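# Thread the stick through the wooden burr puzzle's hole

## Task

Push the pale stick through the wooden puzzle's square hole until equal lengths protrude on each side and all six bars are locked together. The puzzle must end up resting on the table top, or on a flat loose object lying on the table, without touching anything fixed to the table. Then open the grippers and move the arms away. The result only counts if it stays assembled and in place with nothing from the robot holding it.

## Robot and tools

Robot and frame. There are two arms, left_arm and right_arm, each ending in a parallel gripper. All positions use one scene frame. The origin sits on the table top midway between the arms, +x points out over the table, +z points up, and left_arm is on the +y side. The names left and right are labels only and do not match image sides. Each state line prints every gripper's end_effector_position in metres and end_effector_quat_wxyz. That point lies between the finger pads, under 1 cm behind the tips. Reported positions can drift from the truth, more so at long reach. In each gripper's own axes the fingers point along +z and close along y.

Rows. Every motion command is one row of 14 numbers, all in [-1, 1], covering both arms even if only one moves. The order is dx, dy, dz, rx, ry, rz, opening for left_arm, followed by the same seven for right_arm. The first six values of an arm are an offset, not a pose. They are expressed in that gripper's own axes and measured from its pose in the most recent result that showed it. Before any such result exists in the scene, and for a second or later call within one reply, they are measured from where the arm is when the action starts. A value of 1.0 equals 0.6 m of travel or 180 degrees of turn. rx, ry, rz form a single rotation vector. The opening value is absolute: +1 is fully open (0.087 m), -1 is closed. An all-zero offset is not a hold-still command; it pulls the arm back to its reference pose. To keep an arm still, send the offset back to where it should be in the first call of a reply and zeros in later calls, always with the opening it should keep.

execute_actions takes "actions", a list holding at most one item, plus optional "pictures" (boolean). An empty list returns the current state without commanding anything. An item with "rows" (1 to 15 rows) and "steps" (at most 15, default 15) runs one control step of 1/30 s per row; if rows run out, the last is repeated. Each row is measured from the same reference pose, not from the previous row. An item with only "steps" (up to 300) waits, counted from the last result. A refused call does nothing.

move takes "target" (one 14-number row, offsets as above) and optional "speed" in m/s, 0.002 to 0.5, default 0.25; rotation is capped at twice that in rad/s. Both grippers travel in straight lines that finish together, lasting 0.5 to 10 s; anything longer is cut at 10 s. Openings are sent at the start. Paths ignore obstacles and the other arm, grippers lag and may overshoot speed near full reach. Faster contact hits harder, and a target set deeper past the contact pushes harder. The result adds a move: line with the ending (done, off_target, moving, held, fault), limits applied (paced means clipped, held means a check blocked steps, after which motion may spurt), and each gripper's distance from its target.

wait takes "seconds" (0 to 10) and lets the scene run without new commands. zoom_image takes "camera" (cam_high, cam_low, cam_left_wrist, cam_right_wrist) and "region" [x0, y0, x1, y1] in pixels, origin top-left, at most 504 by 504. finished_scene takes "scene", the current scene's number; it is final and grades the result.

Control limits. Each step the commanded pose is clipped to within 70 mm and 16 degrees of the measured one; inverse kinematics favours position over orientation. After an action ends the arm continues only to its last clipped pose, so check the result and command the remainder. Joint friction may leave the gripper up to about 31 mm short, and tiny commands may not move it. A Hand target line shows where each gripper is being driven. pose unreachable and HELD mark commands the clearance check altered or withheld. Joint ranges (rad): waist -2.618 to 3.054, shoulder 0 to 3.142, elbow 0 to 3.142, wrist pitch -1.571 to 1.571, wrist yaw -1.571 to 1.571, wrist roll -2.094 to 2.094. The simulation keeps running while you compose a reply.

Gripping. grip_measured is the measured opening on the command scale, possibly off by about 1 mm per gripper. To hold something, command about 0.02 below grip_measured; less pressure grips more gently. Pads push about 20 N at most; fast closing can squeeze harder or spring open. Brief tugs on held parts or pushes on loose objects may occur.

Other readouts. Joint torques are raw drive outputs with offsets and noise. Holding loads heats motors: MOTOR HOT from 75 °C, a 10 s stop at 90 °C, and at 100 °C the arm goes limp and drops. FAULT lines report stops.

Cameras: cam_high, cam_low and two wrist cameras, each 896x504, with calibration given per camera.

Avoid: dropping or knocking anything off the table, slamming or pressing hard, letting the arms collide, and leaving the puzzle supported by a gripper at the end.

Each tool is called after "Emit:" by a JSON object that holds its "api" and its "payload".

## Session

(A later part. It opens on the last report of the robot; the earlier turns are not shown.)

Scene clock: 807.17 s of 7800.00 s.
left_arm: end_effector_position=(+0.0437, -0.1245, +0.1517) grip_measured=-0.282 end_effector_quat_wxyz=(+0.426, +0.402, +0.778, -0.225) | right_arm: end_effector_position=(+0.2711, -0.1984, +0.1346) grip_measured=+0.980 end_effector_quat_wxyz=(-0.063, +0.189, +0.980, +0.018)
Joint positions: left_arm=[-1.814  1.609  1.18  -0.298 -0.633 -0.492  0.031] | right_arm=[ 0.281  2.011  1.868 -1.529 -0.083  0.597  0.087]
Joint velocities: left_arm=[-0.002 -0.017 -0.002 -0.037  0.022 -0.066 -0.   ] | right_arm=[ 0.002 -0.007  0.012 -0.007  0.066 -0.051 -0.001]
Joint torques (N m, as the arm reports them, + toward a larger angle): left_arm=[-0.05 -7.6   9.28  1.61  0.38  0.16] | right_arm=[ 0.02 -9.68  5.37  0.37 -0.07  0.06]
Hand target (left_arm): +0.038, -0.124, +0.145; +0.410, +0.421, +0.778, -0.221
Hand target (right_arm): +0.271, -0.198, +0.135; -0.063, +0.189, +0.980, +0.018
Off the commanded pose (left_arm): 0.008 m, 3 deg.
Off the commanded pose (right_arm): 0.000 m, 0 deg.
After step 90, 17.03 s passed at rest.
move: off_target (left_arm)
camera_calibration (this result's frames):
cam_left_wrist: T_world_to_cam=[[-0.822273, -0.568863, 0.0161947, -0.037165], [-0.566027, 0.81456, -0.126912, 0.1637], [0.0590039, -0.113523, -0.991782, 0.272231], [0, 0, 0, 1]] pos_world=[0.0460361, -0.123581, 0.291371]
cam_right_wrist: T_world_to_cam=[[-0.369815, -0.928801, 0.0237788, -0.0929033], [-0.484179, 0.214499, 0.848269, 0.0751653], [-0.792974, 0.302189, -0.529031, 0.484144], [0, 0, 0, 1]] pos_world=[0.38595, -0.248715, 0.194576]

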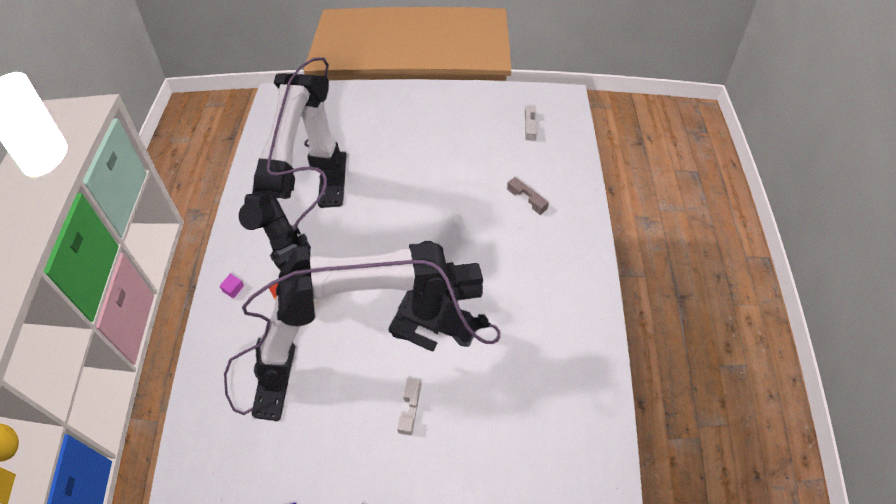

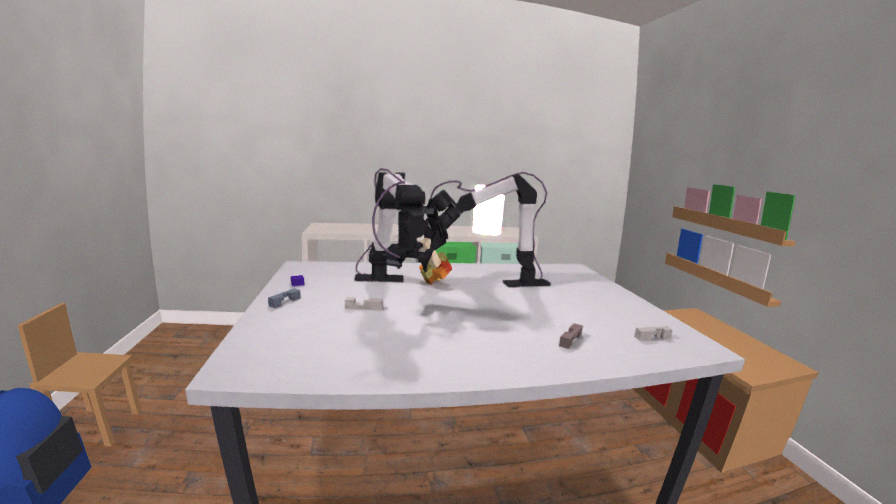

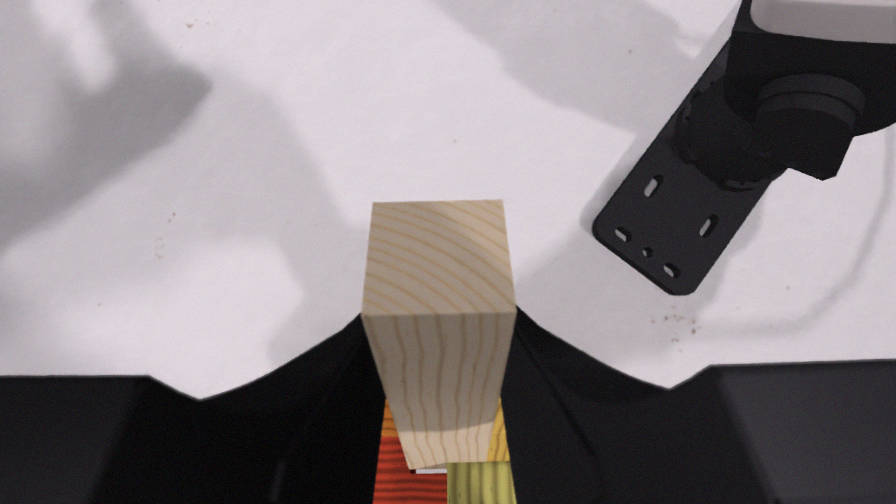

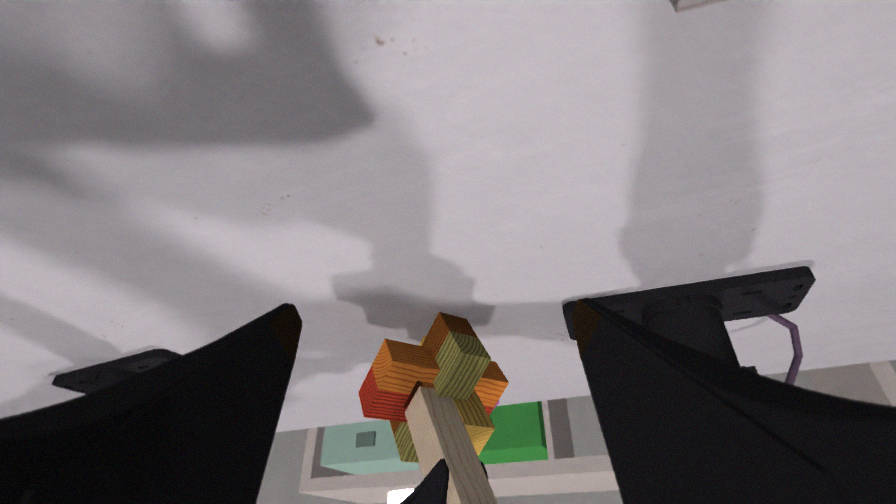

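Emit:
{"api": "execute_actions", "payload": {"actions": [{"rows": [
[0.03,-0.006,-0.004,0.006,0.016,0.008,-0.35,0,0,0,0,0,0,1],
[0.04,-0.006,-0.006,0.006,0.018,0.008,-0.35,0,0,0,0,0,0,1],
[0.045,-0.006,-0.008,0.006,0.02,0.008,-0.35,0,0,0,0,0,0,1],
[0.05,-0.006,-0.008,0.006,0.02,0.008,-0.35,0,0,0,0,0,0,1],
[0.052,-0.006,0.002,0.006,0.022,0.008,-0.35,0,0,0,0,0,0,1],
[0.054,-0.006,0.002,0.006,0.022,0.008,-0.35,0,0,0,0,0,0,1],
[0.056,-0.006,0.002,0.006,0.022,0.008,-0.35,0,0,0,0,0,0,1],
[0.058,-0.006,-0.008,0.006,0.024,0.008,-0.35,0,0,0,0,0,0,1],
[0.06,-0.006,-0.008,0.006,0.024,0.008,-0.35,0,0,0,0,0,0,1],
[0.062,-0.006,-0.008,0.006,0.024,0.008,-0.35,0,0,0,0,0,0,1],
[0.064,-0.006,0.002,0.006,0.024,0.008,-0.35,0,0,0,0,0,0,1],
[0.064,-0.006,0.002,0.006,0.024,0.008,-0.35,0,0,0,0,0,0,1],
[0.064,-0.006,0.002,0.006,0.024,0.008,-0.35,0,0,0,0,0,0,1],
[0.064,-0.006,-0.004,0.006,0.024,0.008,-0.35,0,0,0,0,0,0,1],
[0.064,-0.006,-0.004,0.006,0.024,0.008,-0.35,0,0,0,0,0,0,1]
], "steps": 15}]}}

Emit:
{"api": "zoom_image", "payload": {"camera": "cam_left_wrist", "region": [365, 384, 525, 504]}}

Emit:
{"api": "zoom_image", "payload": {"camera": "cam_right_wrist", "region": [370, 320, 520, 450]}}

Scene clock: 851.00 s of 7800.00 s.
left_arm: end_effector_position=(+0.0437, -0.1232, +0.1502) grip_measured=-0.282 end_effector_quat_wxyz=(+0.430, +0.395, +0.779, -0.227) | right_arm: end_effector_position=(+0.2711, -0.1984, +0.1346) grip_measured=+0.980 end_effector_quat_wxyz=(-0.063, +0.189, +0.980, +0.018)
Joint positions: left_arm=[-1.818  1.603  1.161 -0.279 -0.647 -0.504  0.031] | right_arm=[ 0.281  2.011  1.868 -1.529 -0.083  0.597  0.087]
Joint velocities: left_arm=[ 0.002 -0.002 -0.017 -0.051 -0.007 -0.051 -0.001] | right_arm=[-0.007  0.007 -0.012  0.007 -0.022  0.051 -0.001]
Joint torques (N m, as the arm reports them, + toward a larger angle): left_arm=[-2.49 -7.57  4.77  1.49  0.44 -0.28] | right_arm=[-0.08 -9.62  5.25  0.4  -0.05  0.02]
Hand target (left_arm): +0.029, -0.108, +0.121; +0.396, +0.423, +0.787, -0.210
Hand target (right_arm): +0.271, -0.198, +0.135; -0.063, +0.189, +0.980, +0.018
Off the commanded pose (left_arm): 0.037 m, 6 deg.
Off the commanded pose (right_arm): 0.000 m, 0 deg.
Steps of this call (steps 1 to 90: nothing new was sent; then 40.33 s passed at rest; steps 91 to 105: all 15 steps of this action). Readings (end_effector_position):
91: left_arm (+0.0436, -0.1246, +0.1518) | right_arm (+0.2711, -0.1984, +0.1346)
92: left_arm (+0.0435, -0.1247, +0.1518) | right_arm (+0.2711, -0.1984, +0.1346)
94: left_arm (+0.0431, -0.1244, +0.1513) | right_arm (+0.2711, -0.1984, +0.1346)
98: left_arm (+0.0433, -0.1243, +0.1508) | right_arm (+0.2711, -0.1984, +0.1346)
105: the state above
camera_calibration (this result's frames):
cam_left_wrist: T_world_to_cam=[[-0.815669, -0.578024, 0.0239069, -0.0389528], [-0.575385, 0.806264, -0.137369, 0.163361], [0.0601272, -0.125803, -0.990231, 0.269034], [0, 0, 0, 1]] pos_world=[0.0460465, -0.120382, 0.289777]
cam_right_wrist: T_world_to_cam=[[-0.369815, -0.928801, 0.0237788, -0.0929033], [-0.484179, 0.214499, 0.848269, 0.0751653], [-0.792974, 0.302189, -0.529031, 0.484144], [0, 0, 0, 1]] pos_world=[0.38595, -0.248715, 0.194576]

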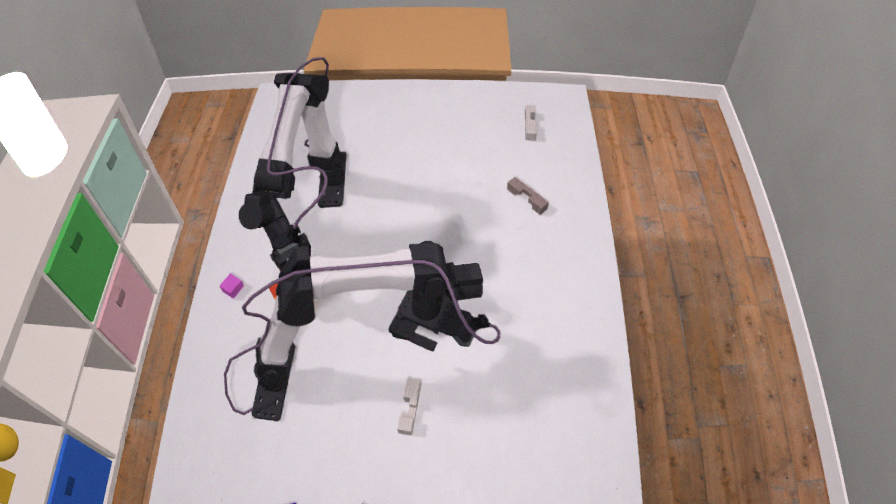

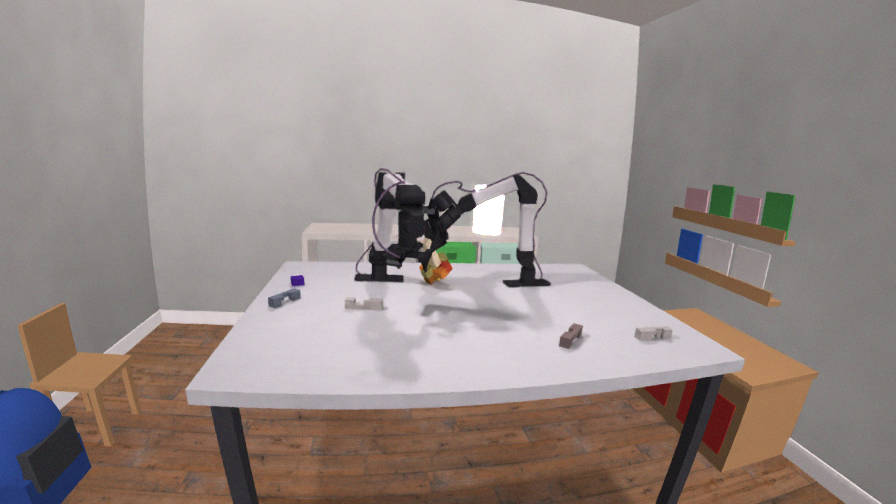

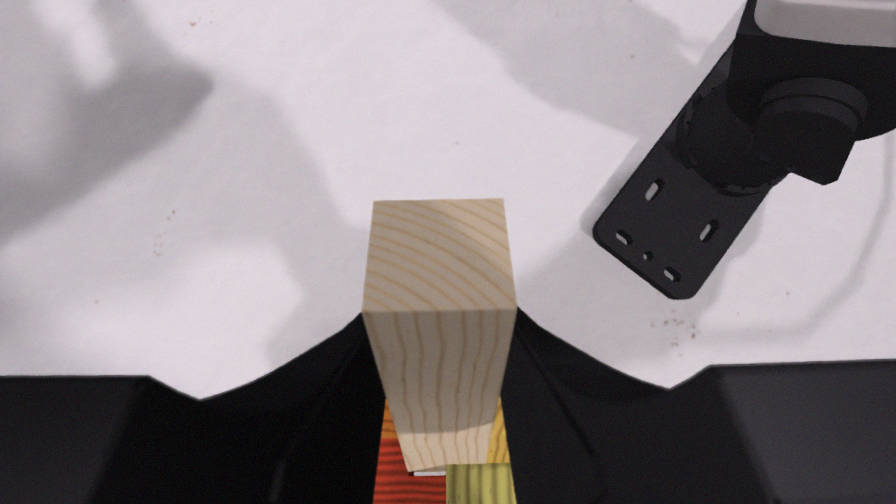

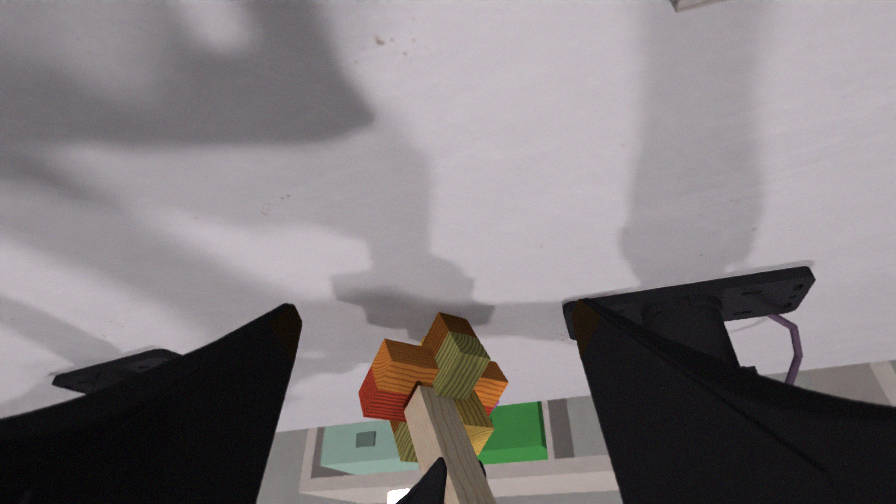

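Region (365, 384, 525, 504) of cam_left_wrist's 896x504 image, scaled by 3.150, with more detail than that image has; it fills the top 378 rows of this view, and the rest is white.

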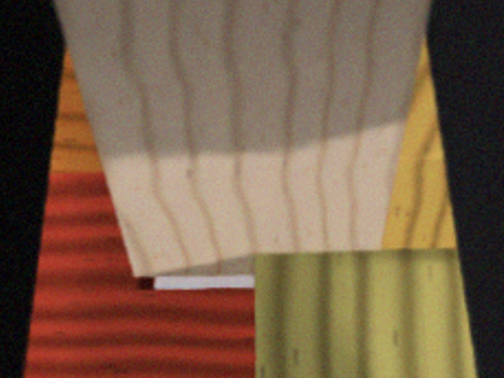

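Region (370, 320, 520, 450) of cam_right_wrist's 896x504 image, scaled by 3.360, with more detail than that image has; it fills the top 437 rows of this view, and the rest is white.

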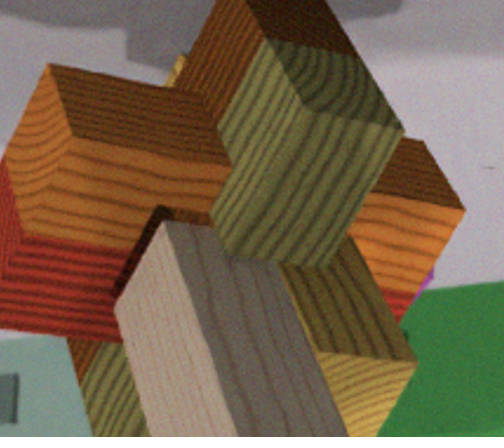

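Emit:
{"api": "execute_actions", "payload": {"actions": [{"rows": [
[0.05,-0.004,0.0,0.006,0.02,0.010,-0.35,0,0,0,0,0,0,1],
[0.045,-0.004,0.004,0.006,0.02,0.010,-0.35,0,0,0,0,0,0,1],
[0.04,-0.004,0.008,0.006,0.018,0.010,-0.35,0,0,0,0,0,0,1],
[0.04,-0.004,0.011,0.006,0.018,0.010,-0.35,0,0,0,0,0,0,1],
[0.04,-0.004,0.014,0.006,0.018,0.010,-0.35,0,0,0,0,0,0,1],
[0.04,-0.004,0.016,0.006,0.018,0.010,-0.35,0,0,0,0,0,0,1],
[0.04,-0.004,0.018,0.006,0.018,0.010,-0.35,0,0,0,0,0,0,1],
[0.04,-0.004,0.02,0.006,0.018,0.010,-0.35,0,0,0,0,0,0,1]
], "steps": 15}]}}

Emit:
{"api": "zoom_image", "payload": {"camera": "cam_left_wrist", "region": [365, 384, 525, 504]}}

Emit:
{"api": "zoom_image", "payload": {"camera": "cam_right_wrist", "region": [370, 320, 520, 450]}}

Scene clock: 868.43 s of 7800.00 s.
left_arm: end_effector_position=(+0.0445, -0.1246, +0.1504) grip_measured=-0.282 end_effector_quat_wxyz=(+0.429, +0.397, +0.778, -0.230) | right_arm: end_effector_position=(+0.2711, -0.1984, +0.1346) grip_measured=+0.980 end_effector_quat_wxyz=(-0.063, +0.189, +0.980, +0.018)
Joint positions: left_arm=[-1.812  1.603  1.16  -0.27  -0.635 -0.494  0.031] | right_arm=[ 0.281  2.011  1.868 -1.529 -0.083  0.597  0.087]
Joint velocities: left_arm=[ 0.007 -0.007 -0.007  0.066  0.022 -0.051 -0.   ] | right_arm=[-0.007  0.012 -0.007 -0.022  0.022 -0.007  0.001]
Joint torques (N m, as the arm reports them, + toward a larger angle): left_arm=[-0.07 -5.69  5.88  1.99  0.37 -0.03] | right_arm=[-0.05 -9.57  5.2   0.31 -0.05 -0.03]
Hand target (left_arm): +0.040, -0.121, +0.124; +0.407, +0.417, +0.783, -0.216
Hand target (right_arm): +0.271, -0.198, +0.135; -0.063, +0.189, +0.980, +0.018
Off the commanded pose (left_arm): 0.027 m, 4 deg.
Off the commanded pose (right_arm): 0.000 m, 0 deg.
Steps of this call (steps 1 to 90: nothing new was sent; then 13.93 s passed at rest; steps 91 to 105: all 15 steps of this action). Readings (end_effector_position):
91: left_arm (+0.0439, -0.1234, +0.1503) | right_arm (+0.2711, -0.1984, +0.1346)
92: left_arm (+0.0439, -0.1235, +0.1504) | right_arm (+0.2711, -0.1984, +0.1346)
94: left_arm (+0.0439, -0.1237, +0.1506) | right_arm (+0.2711, -0.1984, +0.1346)
98: left_arm (+0.0445, -0.1243, +0.1506) | right_arm (+0.2711, -0.1984, +0.1346)
105: the state above
camera_calibration (this result's frames):
cam_left_wrist: T_world_to_cam=[[-0.819834, -0.571972, 0.0268332, -0.038574], [-0.569767, 0.810224, -0.137487, 0.16531], [0.0568976, -0.128005, -0.99014, 0.268911], [0, 0, 0, 1]] pos_world=[0.0472637, -0.12158, 0.290023]
cam_right_wrist: T_world_to_cam=[[-0.369815, -0.928801, 0.0237788, -0.0929033], [-0.484179, 0.214499, 0.848269, 0.0751653], [-0.792974, 0.302189, -0.529031, 0.484144], [0, 0, 0, 1]] pos_world=[0.38595, -0.248715, 0.194576]

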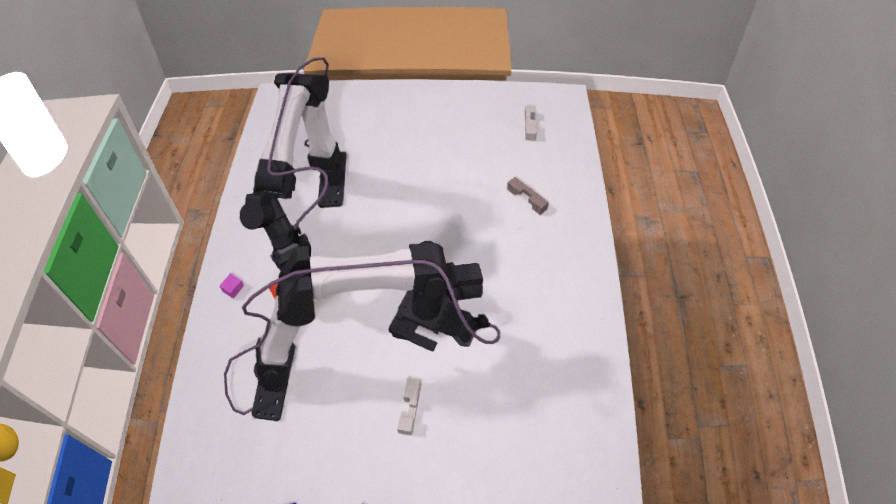

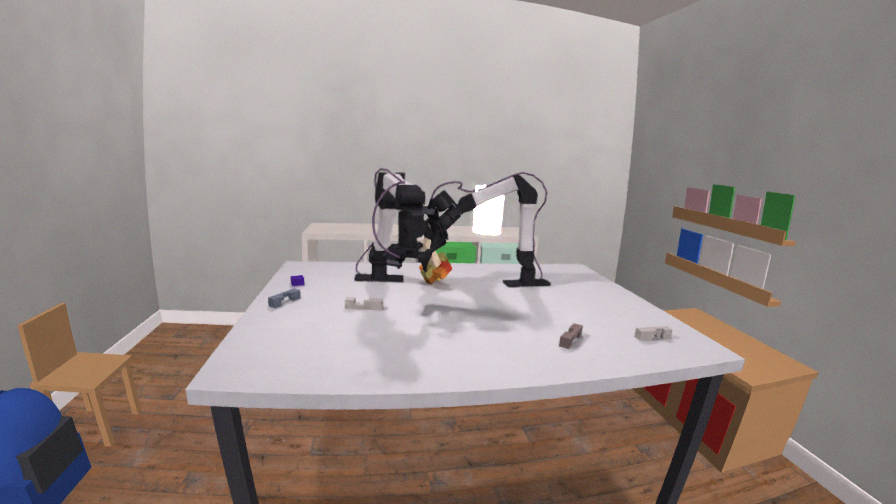

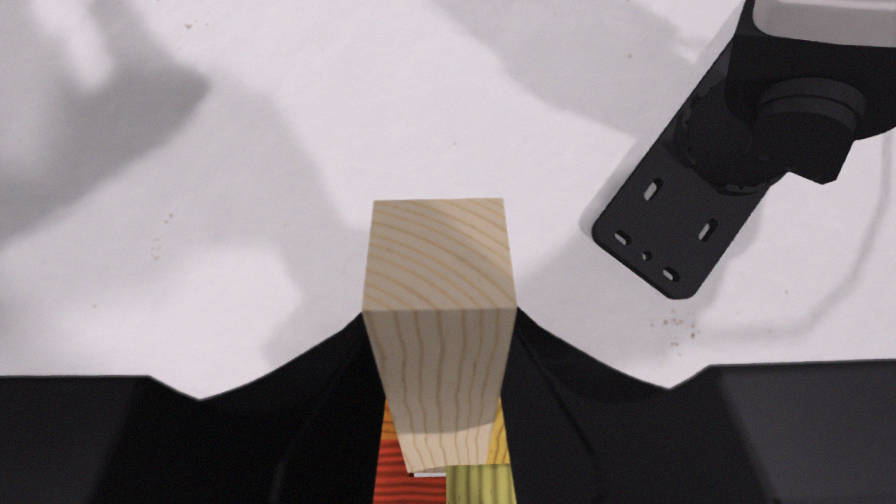

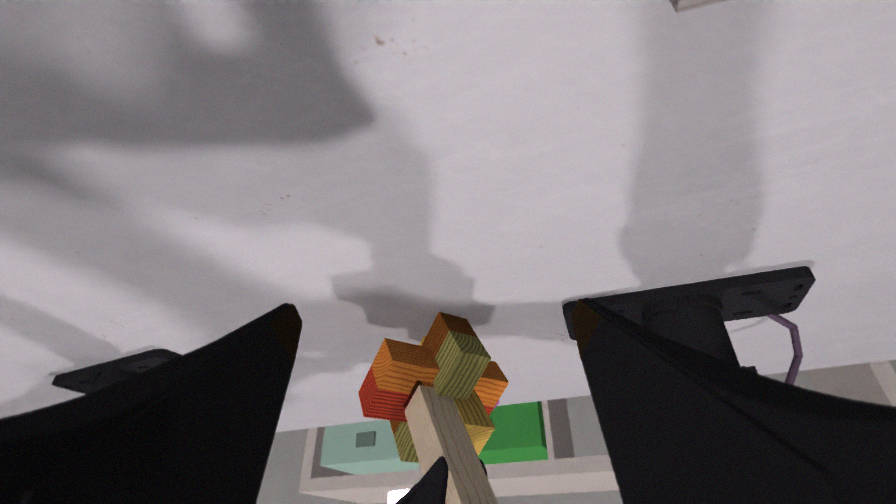

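Region (365, 384, 525, 504) of cam_left_wrist's 896x504 image, scaled by 3.150, with more detail than that image has; it fills the top 378 rows of this view, and the rest is white.

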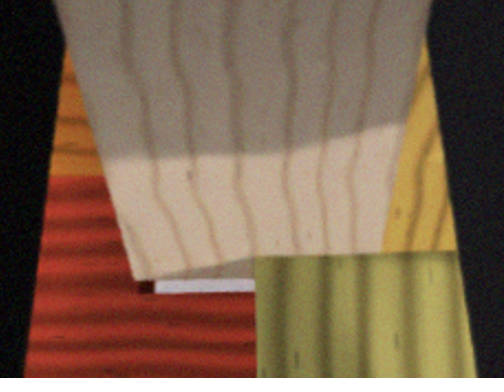

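Region (370, 320, 520, 450) of cam_right_wrist's 896x504 image, scaled by 3.360, with more detail than that image has; it fills the top 437 rows of this view, and the rest is white.

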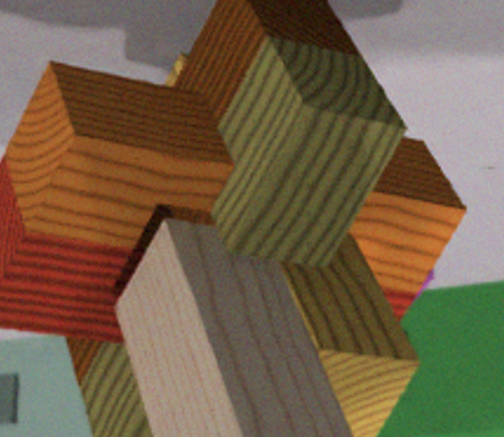

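Emit:
{"api": "execute_actions", "payload": {"actions": [{"rows": [
[0.04,-0.006,0.018,0.006,0.02,0.008,-0.35,0,0,0,0,0,0,1],
[0.04,-0.007,0.019,0.006,0.021,0.008,-0.35,0,0,0,0,0,0,1],
[0.04,-0.008,0.020,0.006,0.022,0.008,-0.35,0,0,0,0,0,0,1],
[0.041,-0.008,0.021,0.006,0.023,0.008,-0.35,0,0,0,0,0,0,1],
[0.042,-0.008,0.022,0.006,0.024,0.008,-0.35,0,0,0,0,0,0,1],
[0.043,-0.008,0.023,0.006,0.025,0.008,-0.35,0,0,0,0,0,0,1],
[0.044,-0.008,0.024,0.006,0.025,0.008,-0.35,0,0,0,0,0,0,1],
[0.045,-0.008,0.025,0.006,0.025,0.008,-0.35,0,0,0,0,0,0,1]
], "steps": 15}]}}

Emit:
{"api": "zoom_image", "payload": {"camera": "cam_left_wrist", "region": [365, 384, 525, 504]}}

Emit:
{"api": "zoom_image", "payload": {"camera": "cam_right_wrist", "region": [370, 320, 520, 450]}}

Scene clock: 879.00 s of 7800.00 s.
left_arm: end_effector_position=(+0.0453, -0.1269, +0.1428) grip_measured=-0.282 end_effector_quat_wxyz=(+0.422, +0.401, +0.781, -0.227) | right_arm: end_effector_position=(+0.2711, -0.1984, +0.1346) grip_measured=+0.980 end_effector_quat_wxyz=(-0.063, +0.189, +0.980, +0.018)
Joint positions: left_arm=[-1.803  1.621  1.16  -0.264 -0.617 -0.494  0.031] | right_arm=[ 0.281  2.011  1.868 -1.529 -0.083  0.597  0.087]
Joint velocities: left_arm=[-0.002  0.007 -0.012 -0.022 -0.007  0.037  0.   ] | right_arm=[-0.012  0.007 -0.002  0.037 -0.022  0.007 -0.   ]
Joint torques (N m, as the arm reports them, + toward a larger angle): left_arm=[ 0.07 -5.34  7.54  1.78  0.43 -0.02] | right_arm=[-0.03 -9.73  5.37  0.34 -0.03  0.03]
Hand target (left_arm): +0.040, -0.125, +0.120; +0.397, +0.419, +0.788, -0.216
Hand target (right_arm): +0.271, -0.198, +0.135; -0.063, +0.189, +0.980, +0.018
Off the commanded pose (left_arm): 0.024 m, 4 deg.
Off the commanded pose (right_arm): 0.000 m, 0 deg.
Steps of this call (steps 1 to 90: nothing new was sent; then 7.07 s passed at rest; steps 91 to 105: all 15 steps of this action). Readings (end_effector_position):
91: left_arm (+0.0446, -0.1247, +0.1503) | right_arm (+0.2711, -0.1984, +0.1346)
92: left_arm (+0.0447, -0.1248, +0.1500) | right_arm (+0.2711, -0.1984, +0.1346)
94: left_arm (+0.0451, -0.1252, +0.1483) | right_arm (+0.2711, -0.1984, +0.1346)
98: left_arm (+0.0451, -0.1269, +0.1429) | right_arm (+0.2711, -0.1984, +0.1346)
105: the state above
camera_calibration (this result's frames):
cam_left_wrist: T_world_to_cam=[[-0.822296, -0.568457, 0.0261926, -0.0383724], [-0.567096, 0.814767, -0.120649, 0.164616], [0.0472427, -0.114063, -0.99235, 0.263535], [0, 0, 0, 1]] pos_world=[0.0493494, -0.125877, 0.282384]
cam_right_wrist: T_world_to_cam=[[-0.369815, -0.928801, 0.0237788, -0.0929033], [-0.484179, 0.214499, 0.848269, 0.0751653], [-0.792974, 0.302189, -0.529031, 0.484144], [0, 0, 0, 1]] pos_world=[0.38595, -0.248715, 0.194576]

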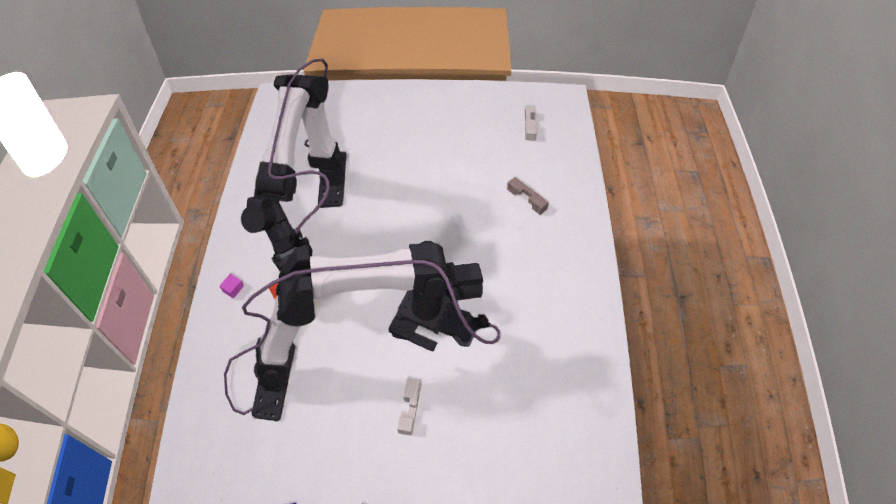

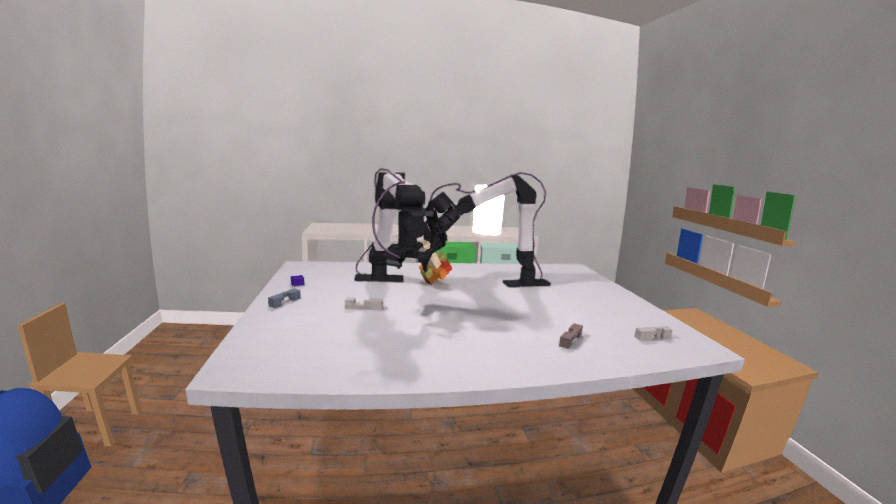

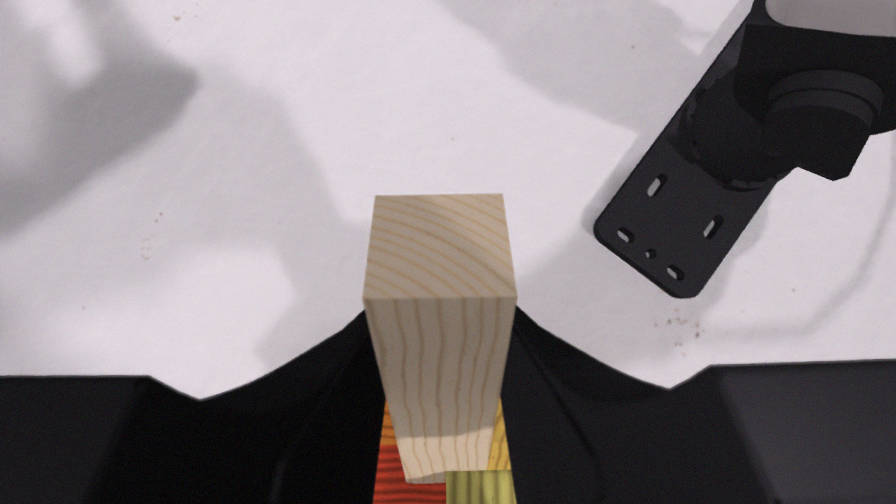

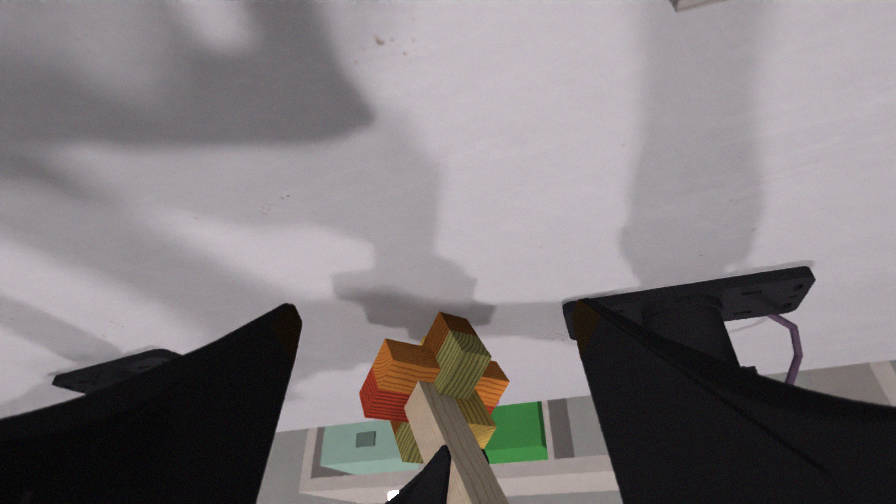

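Region (365, 384, 525, 504) of cam_left_wrist's 896x504 image, scaled by 3.150, with more detail than that image has; it fills the top 378 rows of this view, and the rest is white.

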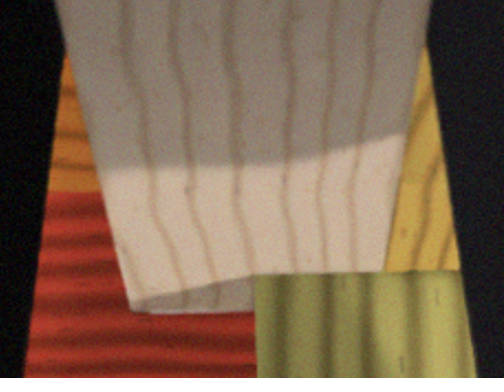

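Region (370, 320, 520, 450) of cam_right_wrist's 896x504 image, scaled by 3.360, with more detail than that image has; it fills the top 437 rows of this view, and the rest is white.

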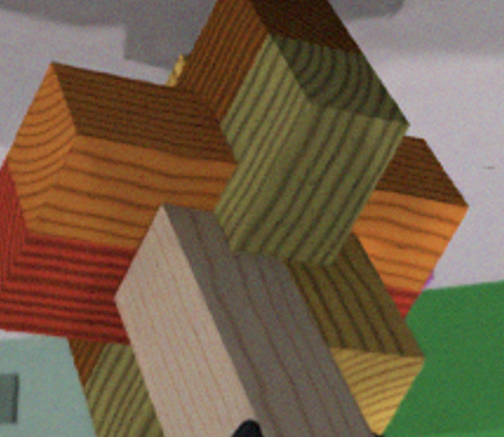

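Emit:
{"api": "zoom_image", "payload": {"camera": "cam_left_wrist", "region": [390, 454, 470, 504]}}

Emit:
{"api": "zoom_image", "payload": {"camera": "cam_right_wrist", "region": [395, 365, 465, 425]}}

Region (390, 454, 470, 504) of cam_left_wrist's 896x504 image, scaled by 6.300, with more detail than that image has; it fills the top 315 rows of this view, and the rest is white.

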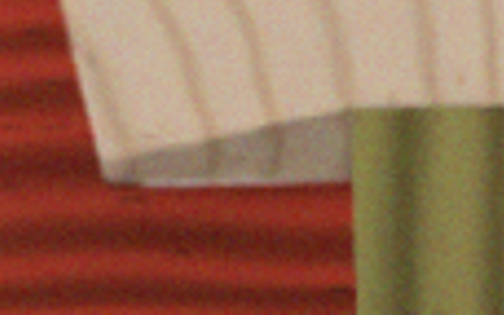

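Region (395, 365, 465, 425) of cam_right_wrist's 896x504 image, scaled by 7.200, with more detail than that image has; it fills the top 432 rows of this view, and the rest is white.

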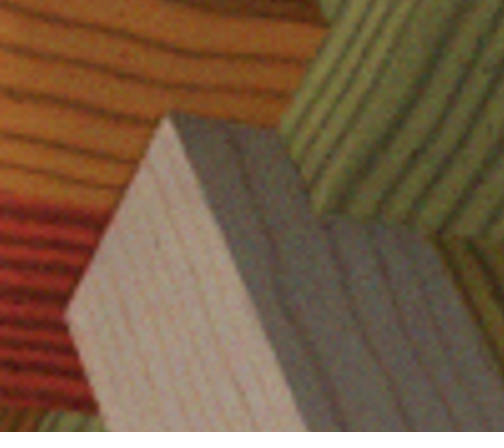

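Emit:
{"api": "execute_actions", "payload": {"actions": [{"rows": [
[0.03,-0.008,0.015,0.004,0.015,0.0,-0.35,0,0,0,0,0,0,1],
[0.02,-0.008,0.008,0.002,0.01,-0.004,-0.35,0,0,0,0,0,0,1],
[0.015,-0.008,0.004,0,0.006,-0.008,-0.35,0,0,0,0,0,0,1],
[0.012,-0.008,0.0,0,0.004,-0.012,-0.35,0,0,0,0,0,0,1],
[0.012,-0.008,0.0,0,0.004,-0.014,-0.35,0,0,0,0,0,0,1]
], "steps": 15}]}}

Emit:
{"api": "zoom_image", "payload": {"camera": "cam_left_wrist", "region": [365, 384, 525, 504]}}

Emit:
{"api": "zoom_image", "payload": {"camera": "cam_right_wrist", "region": [370, 320, 520, 450]}}

Scene clock: 894.10 s of 7800.00 s.
left_arm: end_effector_position=(+0.0467, -0.1266, +0.1433) grip_measured=-0.282 end_effector_quat_wxyz=(+0.423, +0.387, +0.786, -0.229) | right_arm: end_effector_position=(+0.2711, -0.1984, +0.1346) grip_measured=+0.980 end_effector_quat_wxyz=(-0.063, +0.189, +0.980, +0.018)
Joint positions: left_arm=[-1.803  1.621  1.16  -0.266 -0.631 -0.521  0.031] | right_arm=[ 0.281  2.011  1.868 -1.529 -0.083  0.597  0.087]
Joint velocities: left_arm=[-0.007  0.002  0.002 -0.081  0.007 -0.007  0.   ] | right_arm=[-0.002  0.007 -0.002 -0.007  0.037 -0.066  0.   ]
Joint torques (N m, as the arm reports them, + toward a larger angle): left_arm=[-1.29 -7.67  7.86  1.9   0.08 -0.36] | right_arm=[ 0.07 -9.7   5.34  0.34 -0.02  0.02]
Hand target (left_arm): +0.039, -0.126, +0.137; +0.412, +0.385, +0.792, -0.234
Hand target (right_arm): +0.271, -0.198, +0.135; -0.063, +0.189, +0.980, +0.018
Off the commanded pose (left_arm): 0.010 m, 2 deg.
Off the commanded pose (right_arm): 0.000 m, 0 deg.
Steps of this call (steps 1 to 90: nothing new was sent; then 11.60 s passed at rest; steps 91 to 105: all 15 steps of this action). Readings (end_effector_position):
91: left_arm (+0.0453, -0.1271, +0.1429) | right_arm (+0.2711, -0.1984, +0.1346)
92: left_arm (+0.0453, -0.1271, +0.1429) | right_arm (+0.2711, -0.1984, +0.1346)
94: left_arm (+0.0459, -0.1271, +0.1432) | right_arm (+0.2711, -0.1984, +0.1346)
98: left_arm (+0.0464, -0.1269, +0.1434) | right_arm (+0.2711, -0.1984, +0.1346)
105: the state above
camera_calibration (this result's frames):
cam_left_wrist: T_world_to_cam=[[-0.807181, -0.588854, 0.0413426, -0.0425198], [-0.588894, 0.79844, -0.12529, 0.164865], [0.0407678, -0.125478, -0.991258, 0.262698], [0, 0, 0, 1]] pos_world=[0.052057, -0.12371, 0.282815]
cam_right_wrist: T_world_to_cam=[[-0.369815, -0.928801, 0.0237788, -0.0929033], [-0.484179, 0.214499, 0.848269, 0.0751653], [-0.792974, 0.302189, -0.529031, 0.484144], [0, 0, 0, 1]] pos_world=[0.38595, -0.248715, 0.194576]

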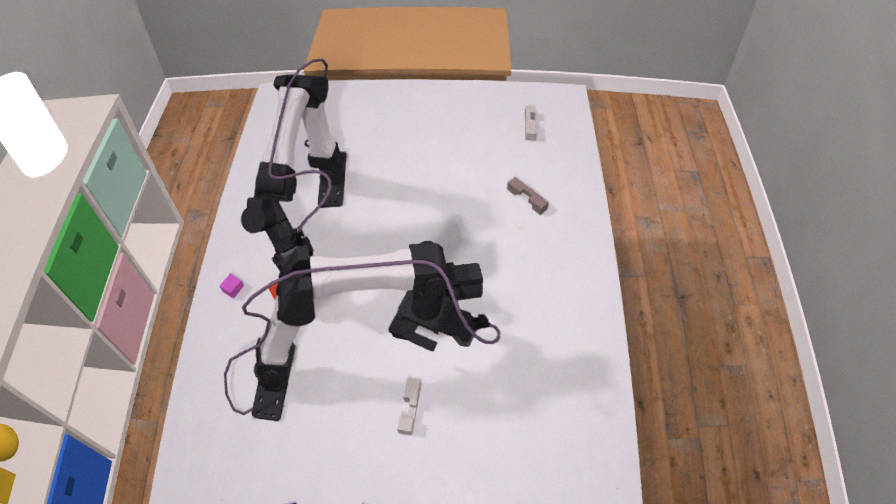

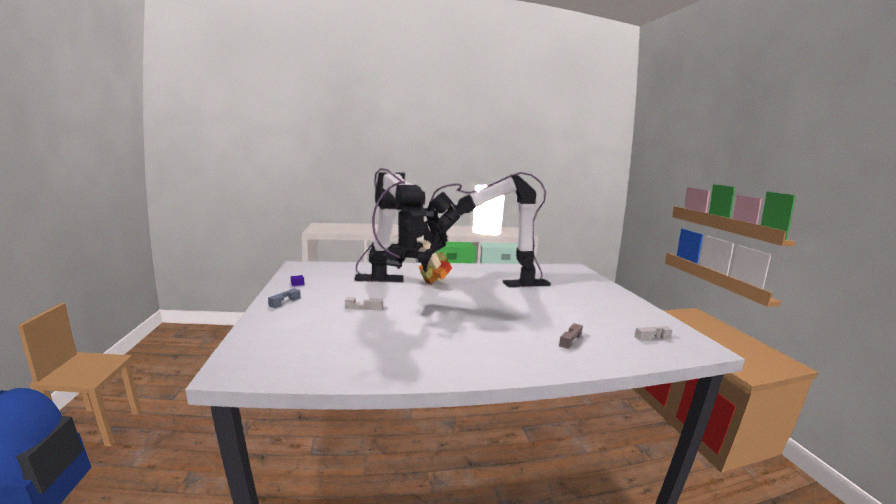

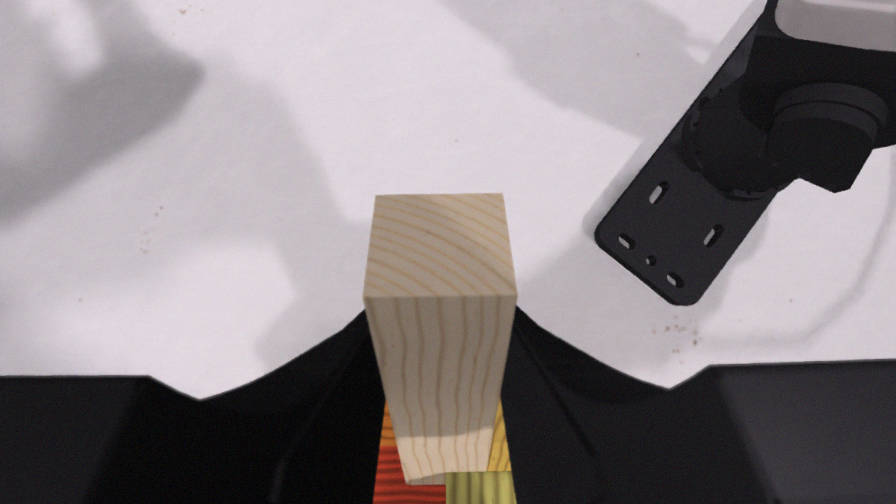

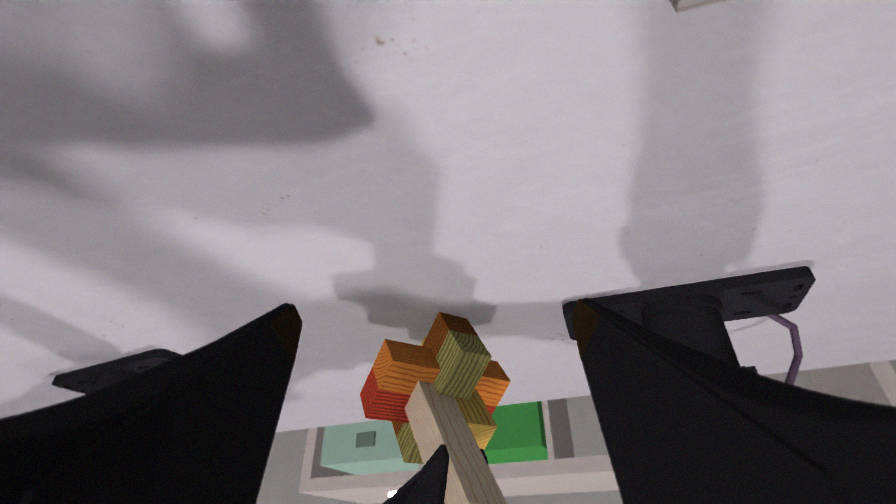

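Region (365, 384, 525, 504) of cam_left_wrist's 896x504 image, scaled by 3.150, with more detail than that image has; it fills the top 378 rows of this view, and the rest is white.

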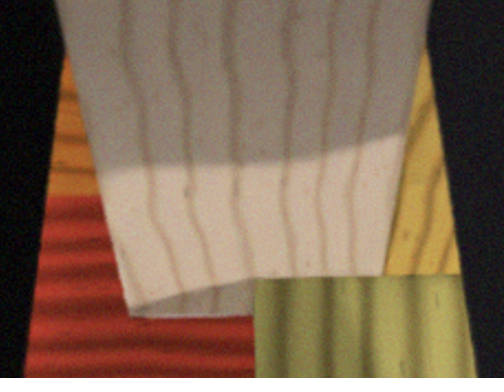

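Region (370, 320, 520, 450) of cam_right_wrist's 896x504 image, scaled by 3.360, with more detail than that image has; it fills the top 437 rows of this view, and the rest is white.

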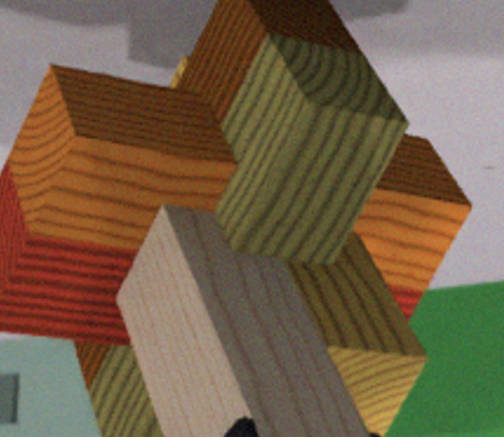

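Emit:
{"api": "zoom_image", "payload": {"camera": "cam_left_wrist", "region": [395, 464, 455, 504]}}

Region (395, 464, 455, 504) of cam_left_wrist's 896x504 image, scaled by 8.400, with more detail than that image has.

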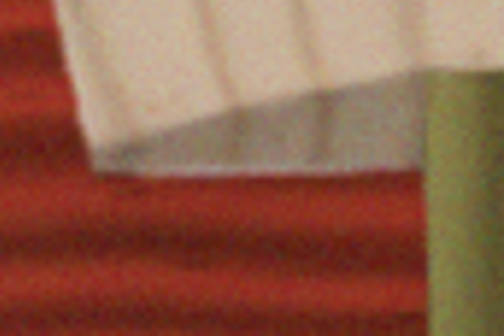

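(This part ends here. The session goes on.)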